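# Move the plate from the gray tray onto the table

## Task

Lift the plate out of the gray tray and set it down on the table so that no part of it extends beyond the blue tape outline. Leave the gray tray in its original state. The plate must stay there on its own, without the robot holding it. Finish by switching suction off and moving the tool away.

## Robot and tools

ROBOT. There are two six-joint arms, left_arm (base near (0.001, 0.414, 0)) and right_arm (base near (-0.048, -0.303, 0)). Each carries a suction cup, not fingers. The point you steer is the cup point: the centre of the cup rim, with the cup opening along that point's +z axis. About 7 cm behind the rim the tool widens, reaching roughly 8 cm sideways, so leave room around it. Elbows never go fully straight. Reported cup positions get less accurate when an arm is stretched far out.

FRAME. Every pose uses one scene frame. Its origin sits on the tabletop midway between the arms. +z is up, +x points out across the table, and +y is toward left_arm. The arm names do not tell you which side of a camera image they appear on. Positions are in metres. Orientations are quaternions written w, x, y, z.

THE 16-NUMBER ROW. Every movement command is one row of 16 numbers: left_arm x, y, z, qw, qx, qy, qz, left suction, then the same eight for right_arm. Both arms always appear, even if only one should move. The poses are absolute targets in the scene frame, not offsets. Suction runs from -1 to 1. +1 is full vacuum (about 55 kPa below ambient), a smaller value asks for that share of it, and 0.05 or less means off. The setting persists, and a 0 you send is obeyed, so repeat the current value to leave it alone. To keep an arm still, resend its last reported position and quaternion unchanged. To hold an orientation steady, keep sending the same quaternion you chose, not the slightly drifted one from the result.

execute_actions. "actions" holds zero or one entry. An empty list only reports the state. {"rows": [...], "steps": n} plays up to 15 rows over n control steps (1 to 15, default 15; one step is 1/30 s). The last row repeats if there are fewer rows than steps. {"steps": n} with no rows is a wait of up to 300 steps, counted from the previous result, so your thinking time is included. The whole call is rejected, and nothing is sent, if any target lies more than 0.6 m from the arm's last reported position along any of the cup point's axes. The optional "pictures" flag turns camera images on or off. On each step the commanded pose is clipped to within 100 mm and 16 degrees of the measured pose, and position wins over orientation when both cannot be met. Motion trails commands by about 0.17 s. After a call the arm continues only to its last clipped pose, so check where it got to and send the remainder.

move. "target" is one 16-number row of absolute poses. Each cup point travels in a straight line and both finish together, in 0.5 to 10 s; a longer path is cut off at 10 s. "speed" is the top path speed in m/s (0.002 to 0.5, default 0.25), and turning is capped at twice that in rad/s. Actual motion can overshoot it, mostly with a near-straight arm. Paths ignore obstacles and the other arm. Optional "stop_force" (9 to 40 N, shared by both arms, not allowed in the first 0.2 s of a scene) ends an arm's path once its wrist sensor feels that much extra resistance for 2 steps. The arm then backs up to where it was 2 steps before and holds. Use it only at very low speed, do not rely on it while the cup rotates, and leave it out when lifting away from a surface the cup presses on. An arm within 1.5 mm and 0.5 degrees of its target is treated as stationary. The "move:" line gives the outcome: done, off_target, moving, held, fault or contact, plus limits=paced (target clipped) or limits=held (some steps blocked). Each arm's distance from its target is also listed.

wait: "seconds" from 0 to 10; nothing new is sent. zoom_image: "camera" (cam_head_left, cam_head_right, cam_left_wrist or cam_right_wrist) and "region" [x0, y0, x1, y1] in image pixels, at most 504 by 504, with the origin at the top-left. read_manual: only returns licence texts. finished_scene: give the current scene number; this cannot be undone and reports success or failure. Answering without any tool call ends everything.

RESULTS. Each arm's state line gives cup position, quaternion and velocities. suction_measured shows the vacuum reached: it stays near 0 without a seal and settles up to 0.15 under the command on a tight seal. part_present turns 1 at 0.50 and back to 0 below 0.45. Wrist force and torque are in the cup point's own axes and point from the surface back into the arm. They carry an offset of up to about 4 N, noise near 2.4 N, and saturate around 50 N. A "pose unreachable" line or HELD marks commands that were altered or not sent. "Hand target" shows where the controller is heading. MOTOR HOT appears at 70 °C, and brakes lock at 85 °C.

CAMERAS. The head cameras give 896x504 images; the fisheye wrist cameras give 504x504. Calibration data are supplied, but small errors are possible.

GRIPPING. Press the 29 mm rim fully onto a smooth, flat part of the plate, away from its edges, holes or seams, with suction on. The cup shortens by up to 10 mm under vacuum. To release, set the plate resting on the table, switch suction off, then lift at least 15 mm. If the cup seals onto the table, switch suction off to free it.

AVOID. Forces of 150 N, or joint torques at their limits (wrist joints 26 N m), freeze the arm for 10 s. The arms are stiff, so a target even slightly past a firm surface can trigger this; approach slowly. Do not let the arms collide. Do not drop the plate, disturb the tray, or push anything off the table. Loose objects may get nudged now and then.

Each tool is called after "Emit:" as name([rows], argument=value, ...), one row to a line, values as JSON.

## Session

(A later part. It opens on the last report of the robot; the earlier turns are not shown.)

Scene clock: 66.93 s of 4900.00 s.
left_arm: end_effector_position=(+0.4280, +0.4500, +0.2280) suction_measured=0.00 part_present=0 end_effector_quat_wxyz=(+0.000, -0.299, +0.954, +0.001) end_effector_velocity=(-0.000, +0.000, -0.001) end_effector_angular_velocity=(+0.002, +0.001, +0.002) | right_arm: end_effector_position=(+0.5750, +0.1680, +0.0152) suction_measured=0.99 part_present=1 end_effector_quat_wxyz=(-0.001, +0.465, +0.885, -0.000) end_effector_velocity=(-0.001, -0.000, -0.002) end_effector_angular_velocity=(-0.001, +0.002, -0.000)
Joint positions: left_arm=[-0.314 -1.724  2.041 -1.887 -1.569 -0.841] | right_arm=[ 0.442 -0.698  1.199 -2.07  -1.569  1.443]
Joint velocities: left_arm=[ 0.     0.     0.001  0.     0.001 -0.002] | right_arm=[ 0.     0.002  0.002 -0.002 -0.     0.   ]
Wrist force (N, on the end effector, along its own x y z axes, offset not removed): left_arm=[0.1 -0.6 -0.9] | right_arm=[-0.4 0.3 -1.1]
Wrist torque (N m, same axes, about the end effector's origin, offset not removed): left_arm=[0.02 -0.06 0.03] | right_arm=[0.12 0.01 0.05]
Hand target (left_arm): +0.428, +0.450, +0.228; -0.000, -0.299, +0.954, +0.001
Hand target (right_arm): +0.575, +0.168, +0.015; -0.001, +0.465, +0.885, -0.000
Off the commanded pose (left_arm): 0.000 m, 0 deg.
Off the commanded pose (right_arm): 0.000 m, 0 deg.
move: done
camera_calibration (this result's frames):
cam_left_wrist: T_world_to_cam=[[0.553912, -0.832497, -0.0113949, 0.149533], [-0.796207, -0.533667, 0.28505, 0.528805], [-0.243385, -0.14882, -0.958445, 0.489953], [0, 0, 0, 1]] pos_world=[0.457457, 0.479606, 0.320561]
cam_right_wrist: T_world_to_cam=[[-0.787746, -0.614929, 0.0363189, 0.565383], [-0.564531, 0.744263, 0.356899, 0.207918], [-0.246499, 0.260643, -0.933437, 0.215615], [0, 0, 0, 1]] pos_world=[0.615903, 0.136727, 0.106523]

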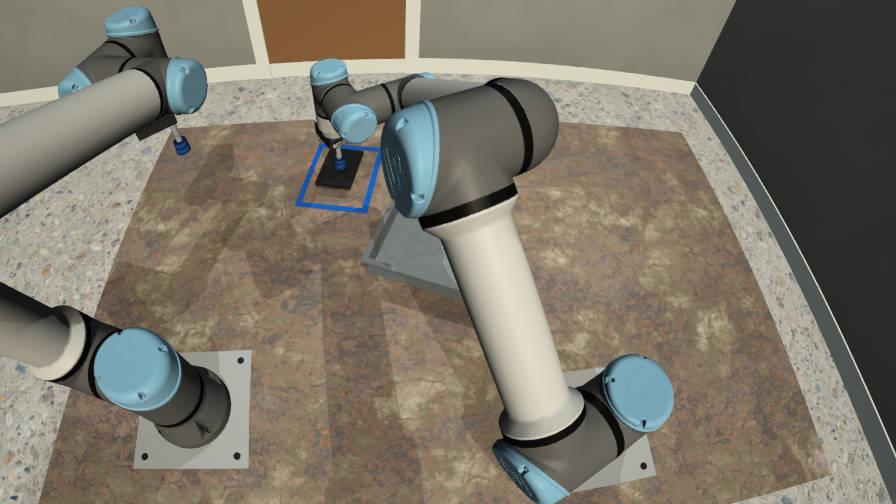

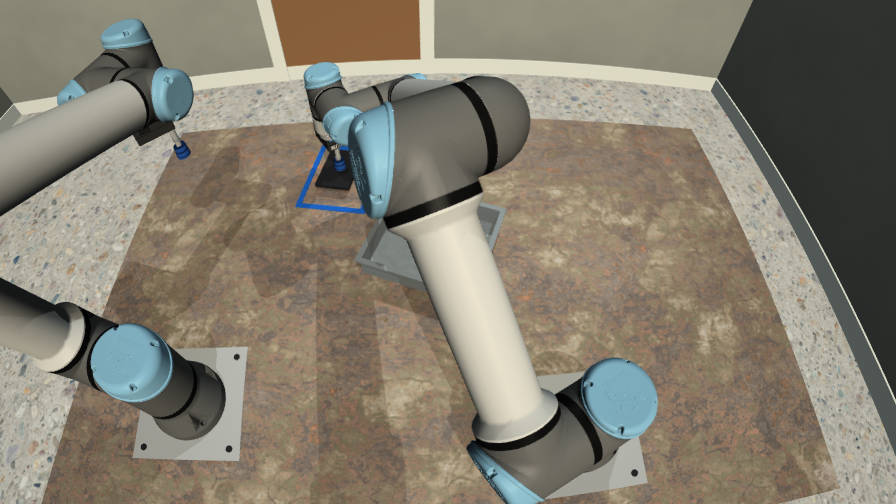

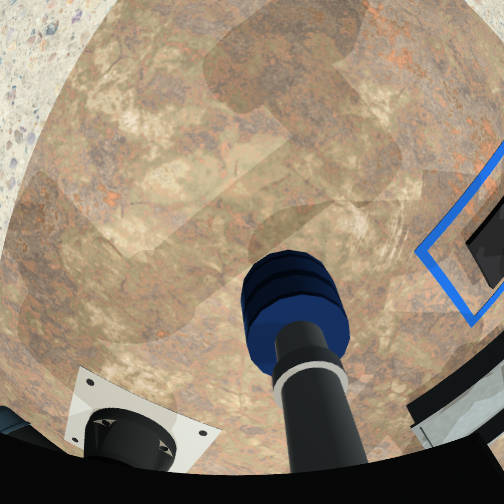

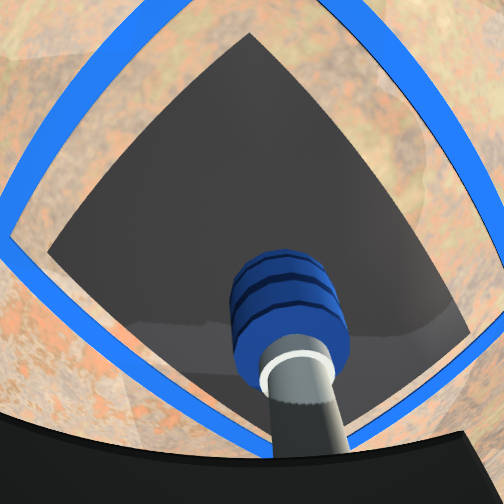

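Emit:
move(target=[0.428,0.450,0.228,0,-0.299,0.954,0.001,0,0.575,0.168,0.006,-0.001,0.465,0.885,0,1], speed=0.02)

Emit:
move(target=[0.428,0.450,0.228,0,-0.299,0.954,0.001,0,0.575,0.168,-0.01,-0.001,0.465,0.885,0,1], speed=0.005, stop_force=9)

Scene clock: 72.77 s of 4900.00 s.
left_arm: end_effector_position=(+0.4280, +0.4500, +0.2280) suction_measured=0.00 part_present=0 end_effector_quat_wxyz=(+0.000, -0.299, +0.954, +0.001) end_effector_velocity=(+0.000, -0.000, +0.001) end_effector_angular_velocity=(-0.001, -0.001, -0.000) | right_arm: end_effector_position=(+0.5750, +0.1680, +0.0062) suction_measured=0.98 part_present=1 end_effector_quat_wxyz=(-0.001, +0.465, +0.885, -0.000) end_effector_velocity=(+0.000, -0.000, -0.002) end_effector_angular_velocity=(+0.000, -0.000, -0.001)
Joint positions: left_arm=[-0.314 -1.724  2.041 -1.887 -1.569 -0.841] | right_arm=[ 0.442 -0.687  1.203 -2.086 -1.569  1.443]
Joint velocities: left_arm=[ 0.001 -0.001 -0.    -0.001 -0.001  0.001] | right_arm=[-0.     0.003  0.001 -0.004  0.     0.001]
Wrist force (N, on the end effector, along its own x y z axes, offset not removed): left_arm=[-1.6 -0.9 -1.0] | right_arm=[0.2 2.1 -3.5]
Wrist torque (N m, same axes, about the end effector's origin, offset not removed): left_arm=[0.05 0.20 0.11] | right_arm=[0.32 -0.16 -0.20]
Hand target (left_arm): +0.428, +0.450, +0.228; -0.000, -0.299, +0.954, +0.001
Hand target (right_arm): +0.575, +0.168, +0.006; -0.001, +0.465, +0.885, -0.000
Off the commanded pose (left_arm): 0.000 m, 0 deg.
Off the commanded pose (right_arm): 0.000 m, 0 deg.
move: done
camera_calibration (this result's frames):
cam_left_wrist: T_world_to_cam=[[0.553912, -0.832497, -0.0113947, 0.149533], [-0.796207, -0.533667, 0.28505, 0.528805], [-0.243385, -0.14882, -0.958445, 0.489953], [0, 0, 0, 1]] pos_world=[0.457457, 0.479606, 0.320561]
cam_right_wrist: T_world_to_cam=[[-0.787746, -0.614928, 0.0363263, 0.565751], [-0.564527, 0.744264, 0.356903, 0.211139], [-0.246506, 0.260642, -0.933435, 0.2072], [0, 0, 0, 1]] pos_world=[0.615938, 0.136748, 0.0974997]

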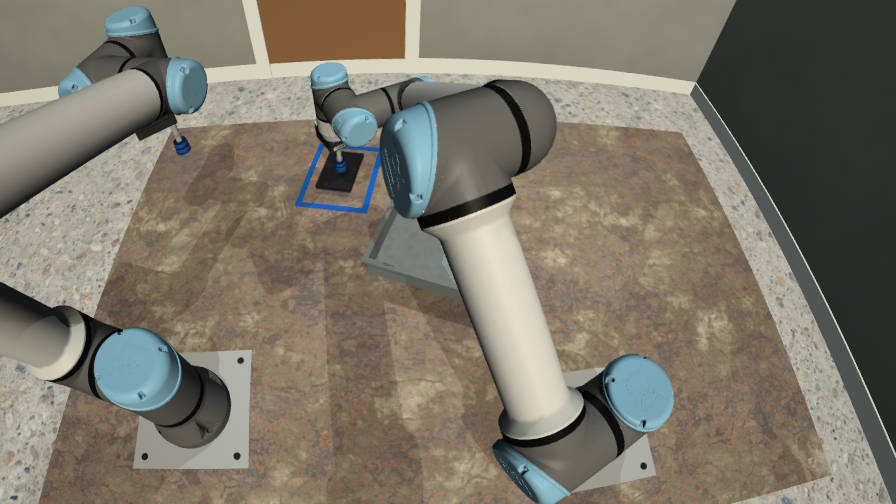

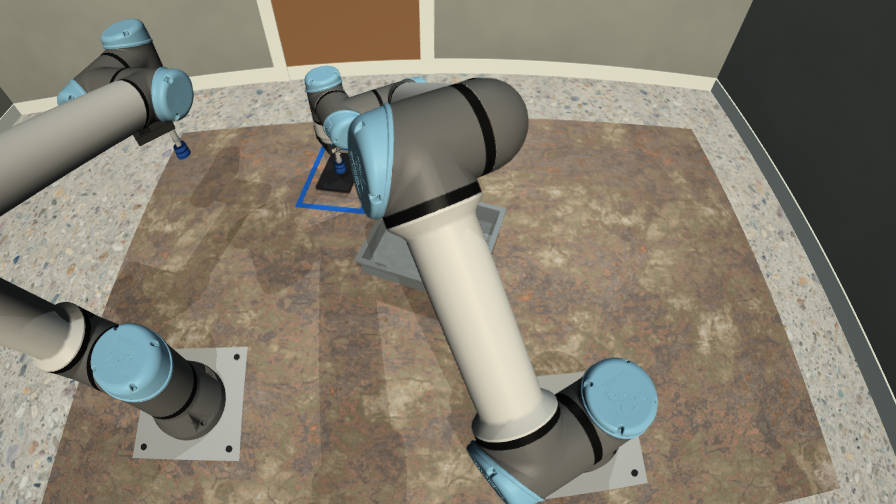

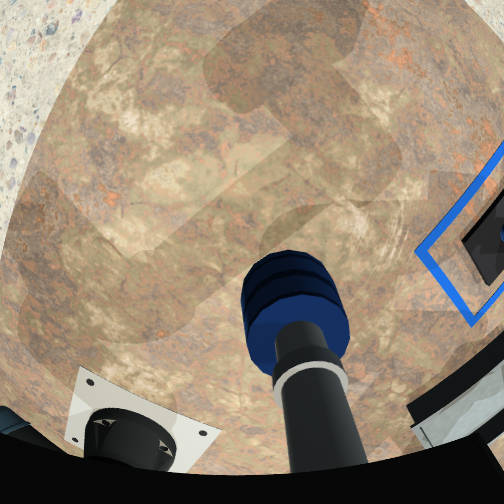

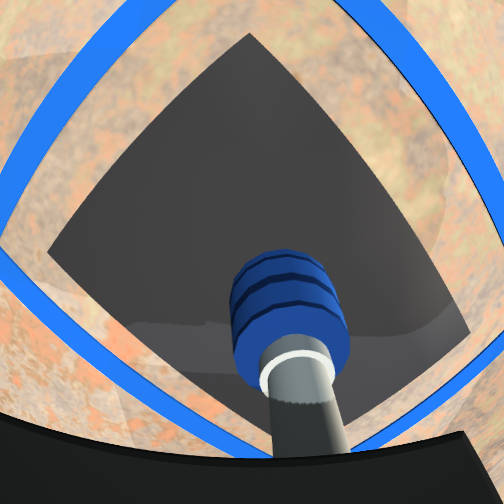

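Scene clock: 74.50 s of 4900.00 s.
left_arm: end_effector_position=(+0.4280, +0.4500, +0.2280) suction_measured=0.00 part_present=0 end_effector_quat_wxyz=(+0.000, -0.299, +0.954, +0.001) end_effector_velocity=(+0.001, +0.000, +0.000) end_effector_angular_velocity=(+0.001, -0.001, -0.001) | right_arm: end_effector_position=(+0.5750, +0.1680, -0.0006) suction_measured=0.99 part_present=1 end_effector_quat_wxyz=(-0.001, +0.465, +0.885, +0.000) end_effector_velocity=(-0.001, -0.000, +0.001) end_effector_angular_velocity=(-0.001, +0.001, -0.000)
Joint positions: left_arm=[-0.314 -1.724  2.041 -1.887 -1.569 -0.841] | right_arm=[ 0.442 -0.678  1.207 -2.098 -1.569  1.443]
Joint velocities: left_arm=[-0.     0.    -0.001 -0.     0.002  0.001] | right_arm=[ 0.    -0.002 -0.     0.004 -0.     0.   ]
Wrist force (N, on the end effector, along its own x y z axes, offset not removed): left_arm=[-1.0 -2.6 -1.8] | right_arm=[-0.1 -3.7 -18.4]
Wrist torque (N m, same axes, about the end effector's origin, offset not removed): left_arm=[-0.26 0.04 0.10] | right_arm=[0.06 0.14 -0.13]
Hand target (left_arm): +0.428, +0.450, +0.228; -0.000, -0.299, +0.954, +0.001
Hand target (right_arm): +0.575, +0.168, -0.000; -0.001, +0.465, +0.885, +0.000
Off the commanded pose (left_arm): 0.000 m, 0 deg.
Off the commanded pose (right_arm): 0.009 m, 0 deg.
move: contact (right_arm)
camera_calibration (this result's frames):
cam_left_wrist: T_world_to_cam=[[0.553912, -0.832497, -0.0113946, 0.149533], [-0.796207, -0.533667, 0.28505, 0.528805], [-0.243384, -0.14882, -0.958445, 0.489953], [0, 0, 0, 1]] pos_world=[0.457457, 0.479606, 0.320561]
cam_right_wrist: T_world_to_cam=[[-0.787744, -0.614932, 0.0363021, 0.565991], [-0.564538, 0.744257, 0.3569, 0.213578], [-0.246487, 0.260652, -0.933437, 0.200816], [0, 0, 0, 1]] pos_world=[0.615927, 0.136746, 0.0906766]

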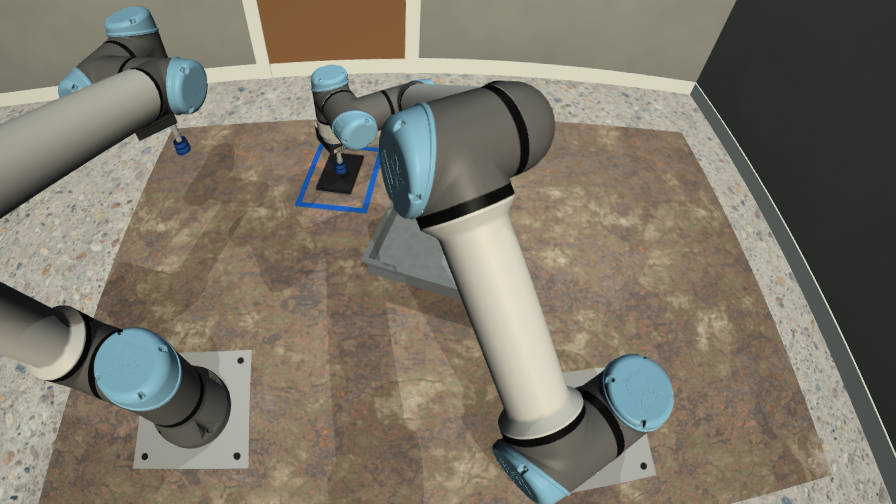

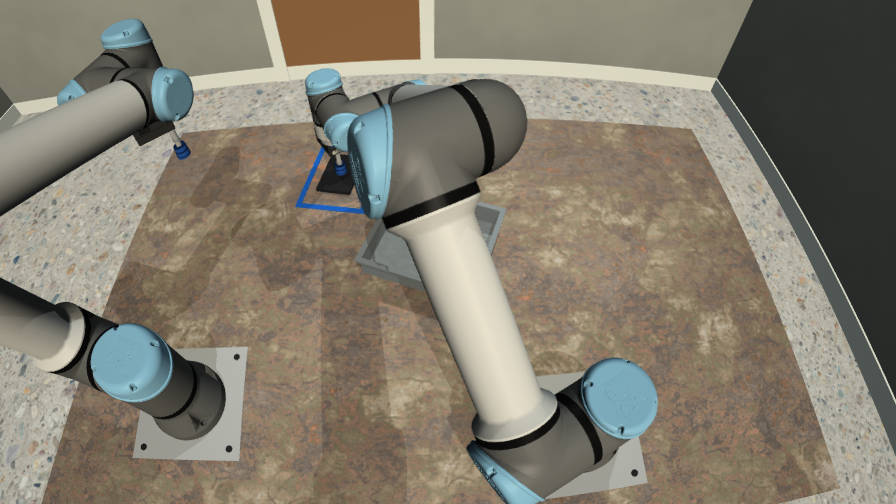

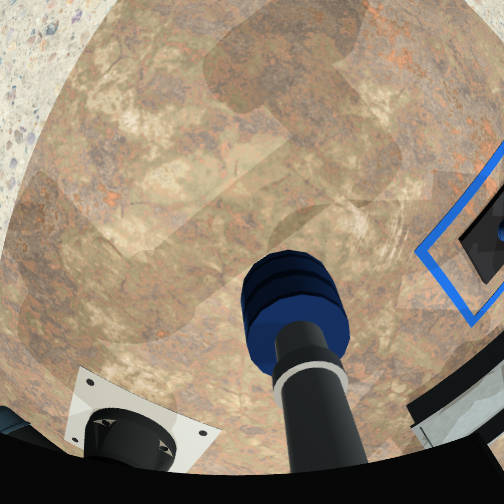

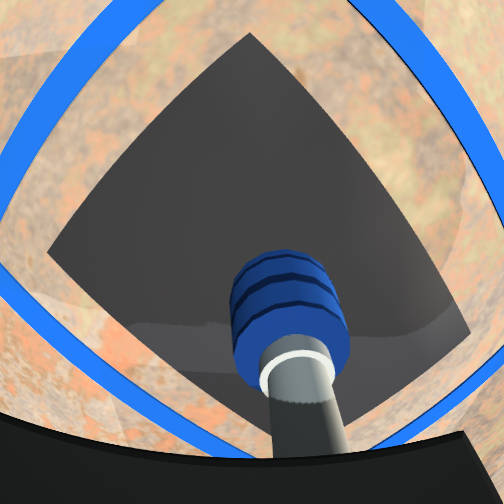

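Emit:
execute_actions([
  {"rows": [[0.428,0.450,0.228,0,-0.299,0.954,0.001,0,0.575,0.168,-0.0002,-0.001,0.465,0.885,0,0]], "steps": 6},
], pictures=false)

Emit:
move(target=[0.428,0.450,0.228,0,-0.299,0.954,0.001,0,0.575,0.168,0.05,-0.001,0.465,0.885,0,0], speed=0.08)

Emit:
move(target=[0.428,0.450,0.228,0,-0.299,0.954,0.001,0,0.45,-0.2,0.23,-0.001,0.465,0.885,0,0], speed=0.3)

Scene clock: 88.33 s of 4900.00 s.
left_arm: end_effector_position=(+0.4280, +0.4500, +0.2280) suction_measured=0.00 part_present=0 end_effector_quat_wxyz=(-0.000, -0.299, +0.954, +0.001) end_effector_velocity=(+0.000, -0.000, +0.001) end_effector_angular_velocity=(-0.003, -0.001, -0.000) | right_arm: end_effector_position=(+0.5750, +0.1680, -0.0002) suction_measured=0.00 part_present=0 end_effector_quat_wxyz=(-0.001, +0.465, +0.885, +0.000) end_effector_velocity=(-0.001, -0.001, -0.000) end_effector_angular_velocity=(-0.002, +0.004, +0.000)
Joint positions: left_arm=[-0.314 -1.724  2.041 -1.887 -1.569 -0.841] | right_arm=[ 0.442 -0.679  1.206 -2.097 -1.569  1.443]
Joint velocities: left_arm=[ 0.001 -0.001 -0.001 -0.001 -0.003  0.001] | right_arm=[-0.    -0.001  0.001  0.004 -0.    -0.   ]
Wrist force (N, on the end effector, along its own x y z axes, offset not removed): left_arm=[0.4 -1.3 -1.6] | right_arm=[-1.0 2.6 -14.4]
Wrist torque (N m, same axes, about the end effector's origin, offset not removed): left_arm=[0.00 -0.07 0.00] | right_arm=[0.29 0.11 -0.12]
Hand target (left_arm): +0.428, +0.450, +0.228; -0.000, -0.299, +0.954, +0.001
Hand target (right_arm): +0.575, +0.168, -0.000; -0.001, +0.465, +0.885, +0.000
Off the commanded pose (left_arm): 0.000 m, 0 deg.
Off the commanded pose (right_arm): 0.000 m, 0 deg.
Steps of this call (steps 1 to 409: nothing new was sent; steps 410 to 415: all 6 steps of this action). Readings (end_effector_position | what the end effector reports):
410: left_arm (+0.4280, +0.4500, +0.2280) | right_arm (+0.5750, +0.1680, -0.0004) | left_arm suction_measured=0.00 part_present=0 | right_arm suction_measured=0.00 part_present=0
411: left_arm (+0.4280, +0.4500, +0.2280) | right_arm (+0.5751, +0.1680, -0.0003) | left_arm suction_measured=0.00 part_present=0 | right_arm suction_measured=0.00 part_present=0
413: left_arm (+0.4280, +0.4500, +0.2280) | right_arm (+0.5751, +0.1680, -0.0002) | left_arm suction_measured=0.00 part_present=0 | right_arm suction_measured=0.00 part_present=0
415: the state above

Scene clock: 89.60 s of 4900.00 s.
left_arm: end_effector_position=(+0.4280, +0.4500, +0.2280) suction_measured=0.00 part_present=0 end_effector_quat_wxyz=(-0.000, -0.299, +0.954, +0.001) end_effector_velocity=(-0.000, +0.001, -0.001) end_effector_angular_velocity=(+0.003, -0.000, -0.001) | right_arm: end_effector_position=(+0.5750, +0.1680, +0.0498) suction_measured=0.00 part_present=0 end_effector_quat_wxyz=(-0.001, +0.465, +0.885, +0.000) end_effector_velocity=(+0.000, -0.000, +0.002) end_effector_angular_velocity=(-0.000, -0.000, -0.001)
Joint positions: left_arm=[-0.314 -1.724  2.041 -1.887 -1.569 -0.841] | right_arm=[ 0.442 -0.738  1.176 -2.008 -1.569  1.443]
Joint velocities: left_arm=[-0.001  0.     0.001 -0.001  0.003  0.001] | right_arm=[-0.    -0.002 -0.002  0.004 -0.     0.   ]
Wrist force (N, on the end effector, along its own x y z axes, offset not removed): left_arm=[0.4 -1.3 -2.9] | right_arm=[-1.3 0.7 -2.3]
Wrist torque (N m, same axes, about the end effector's origin, offset not removed): left_arm=[-0.07 -0.15 -0.04] | right_arm=[0.19 0.20 -0.07]
Hand target (left_arm): +0.428, +0.450, +0.228; -0.000, -0.299, +0.954, +0.001
Hand target (right_arm): +0.575, +0.168, +0.050; -0.001, +0.465, +0.885, +0.000
Off the commanded pose (left_arm): 0.000 m, 0 deg.
Off the commanded pose (right_arm): 0.000 m, 0 deg.
move: done
camera_calibration (this result's frames):
cam_left_wrist: T_world_to_cam=[[0.553912, -0.832498, -0.011395, 0.149533], [-0.796207, -0.533667, 0.285051, 0.528805], [-0.243385, -0.14882, -0.958445, 0.489952], [0, 0, 0, 1]] pos_world=[0.457458, 0.479606, 0.32056]
cam_right_wrist: T_world_to_cam=[[-0.787765, -0.614905, 0.0363103, 0.564207], [-0.564506, 0.744275, 0.356915, 0.195581], [-0.246493, 0.260668, -0.933431, 0.247862], [0, 0, 0, 1]] pos_world=[0.615966, 0.136758, 0.14107]

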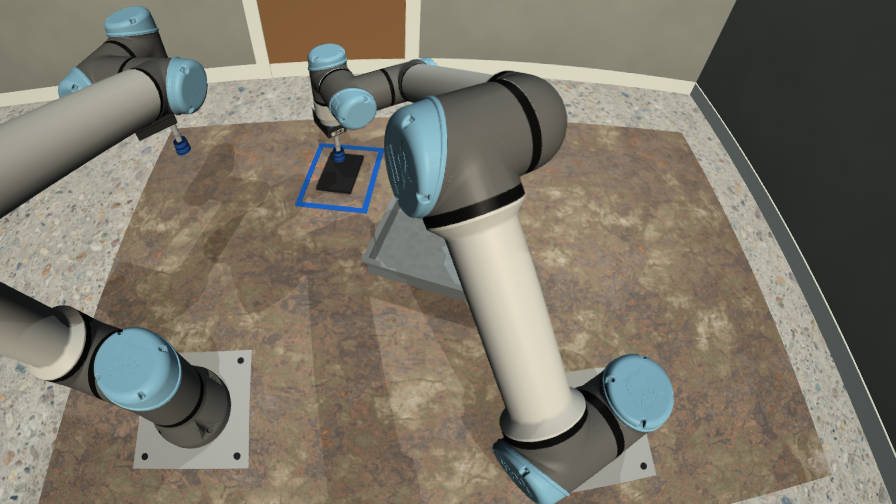

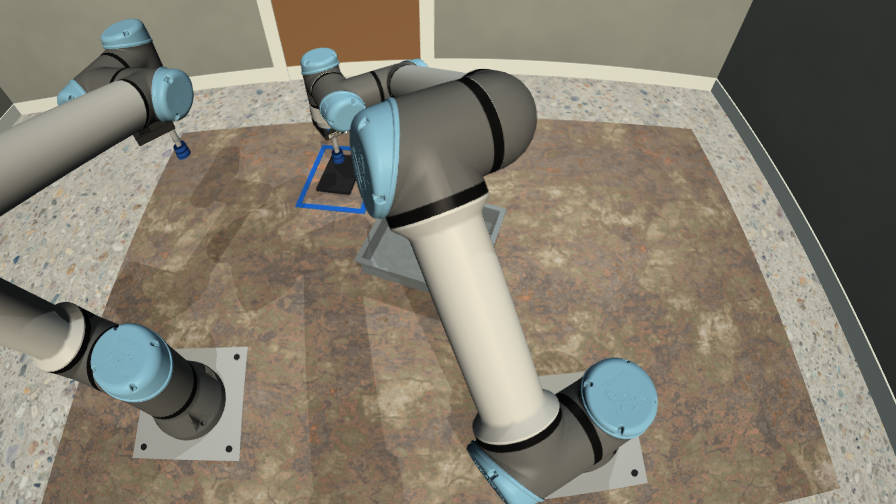

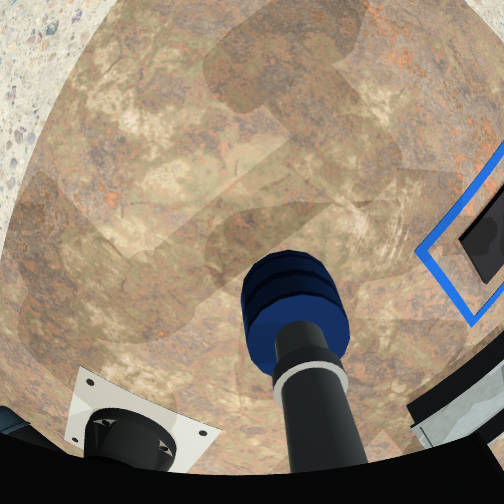

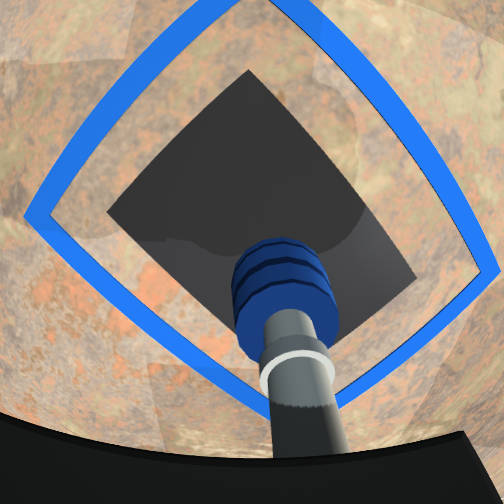

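Scene clock: 91.67 s of 4900.00 s.
left_arm: end_effector_position=(+0.4280, +0.4500, +0.2280) suction_measured=0.00 part_present=0 end_effector_quat_wxyz=(+0.000, -0.299, +0.954, +0.001) end_effector_velocity=(-0.000, -0.000, -0.000) end_effector_angular_velocity=(-0.000, +0.000, +0.000) | right_arm: end_effector_position=(+0.4494, -0.1992, +0.2298) suction_measured=0.00 part_present=0 end_effector_quat_wxyz=(-0.001, +0.465, +0.885, +0.001) end_effector_velocity=(-0.001, -0.002, +0.001) end_effector_angular_velocity=(+0.000, -0.000, +0.000)
Joint positions: left_arm=[-0.314 -1.724  2.041 -1.887 -1.569 -0.841] | right_arm=[-0.094 -1.526  1.851 -1.893 -1.569  0.906]
Joint velocities: left_arm=[-0.001 -0.     0.001 -0.001 -0.    -0.001] | right_arm=[-0.003 -0.003  0.001  0.003  0.    -0.004]
Wrist force (N, on the end effector, along its own x y z axes, offset not removed): left_arm=[0.2 -0.6 -0.8] | right_arm=[-0.9 0.7 0.3]
Wrist torque (N m, same axes, about the end effector's origin, offset not removed): left_arm=[0.07 -0.14 0.05] | right_arm=[0.12 0.06 0.05]
Hand target (left_arm): +0.428, +0.450, +0.228; +0.000, -0.299, +0.954, +0.001
Hand target (right_arm): +0.449, -0.199, +0.230; -0.001, +0.465, +0.885, +0.001
Off the commanded pose (left_arm): 0.000 m, 0 deg.
Off the commanded pose (right_arm): 0.001 m, 0 deg.
move: done
camera_calibration (this result's frames):
cam_left_wrist: T_world_to_cam=[[0.553912, -0.832497, -0.0113951, 0.149533], [-0.796207, -0.533667, 0.285051, 0.528805], [-0.243385, -0.14882, -0.958445, 0.489952], [0, 0, 0, 1]] pos_world=[0.457458, 0.479606, 0.32056]
cam_right_wrist: T_world_to_cam=[[-0.787756, -0.614954, 0.0356629, 0.233045], [-0.564453, 0.743822, 0.35794, 0.333386], [-0.246643, 0.261839, -0.933063, 0.480882], [0, 0, 0, 1]] pos_world=[0.49037, -0.230581, 0.32105]

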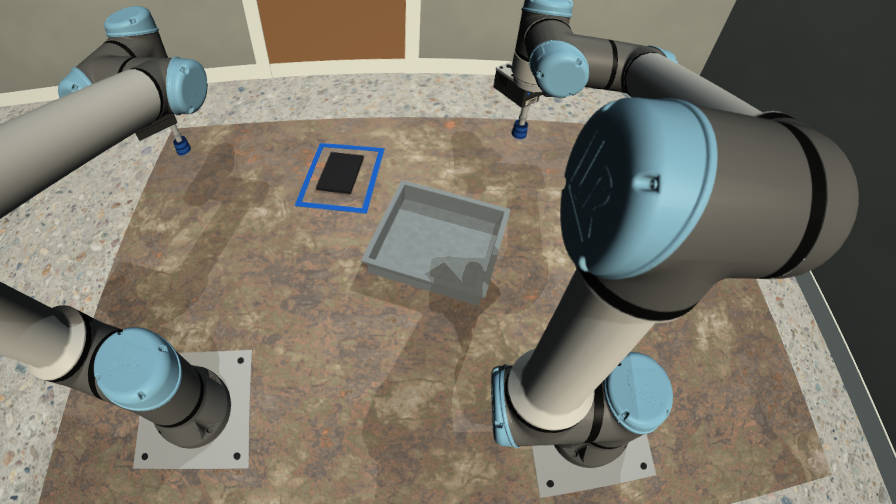

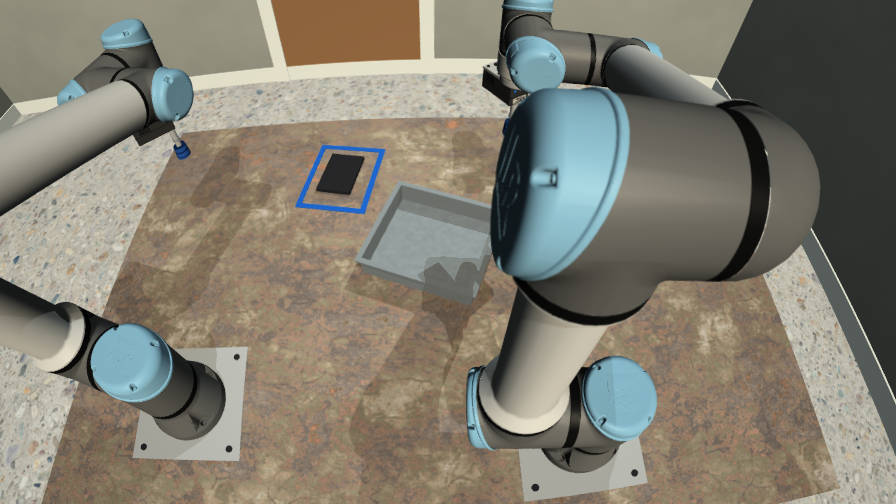

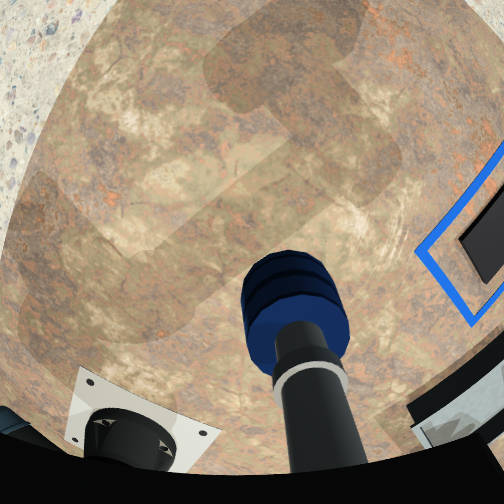

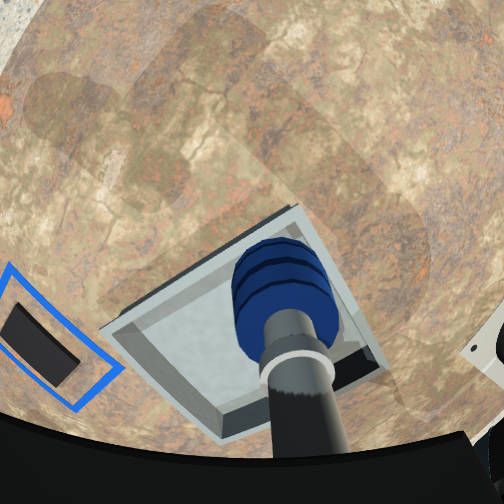

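Emit:
finished_scene(scene=2)

The scene is finished: the task was done.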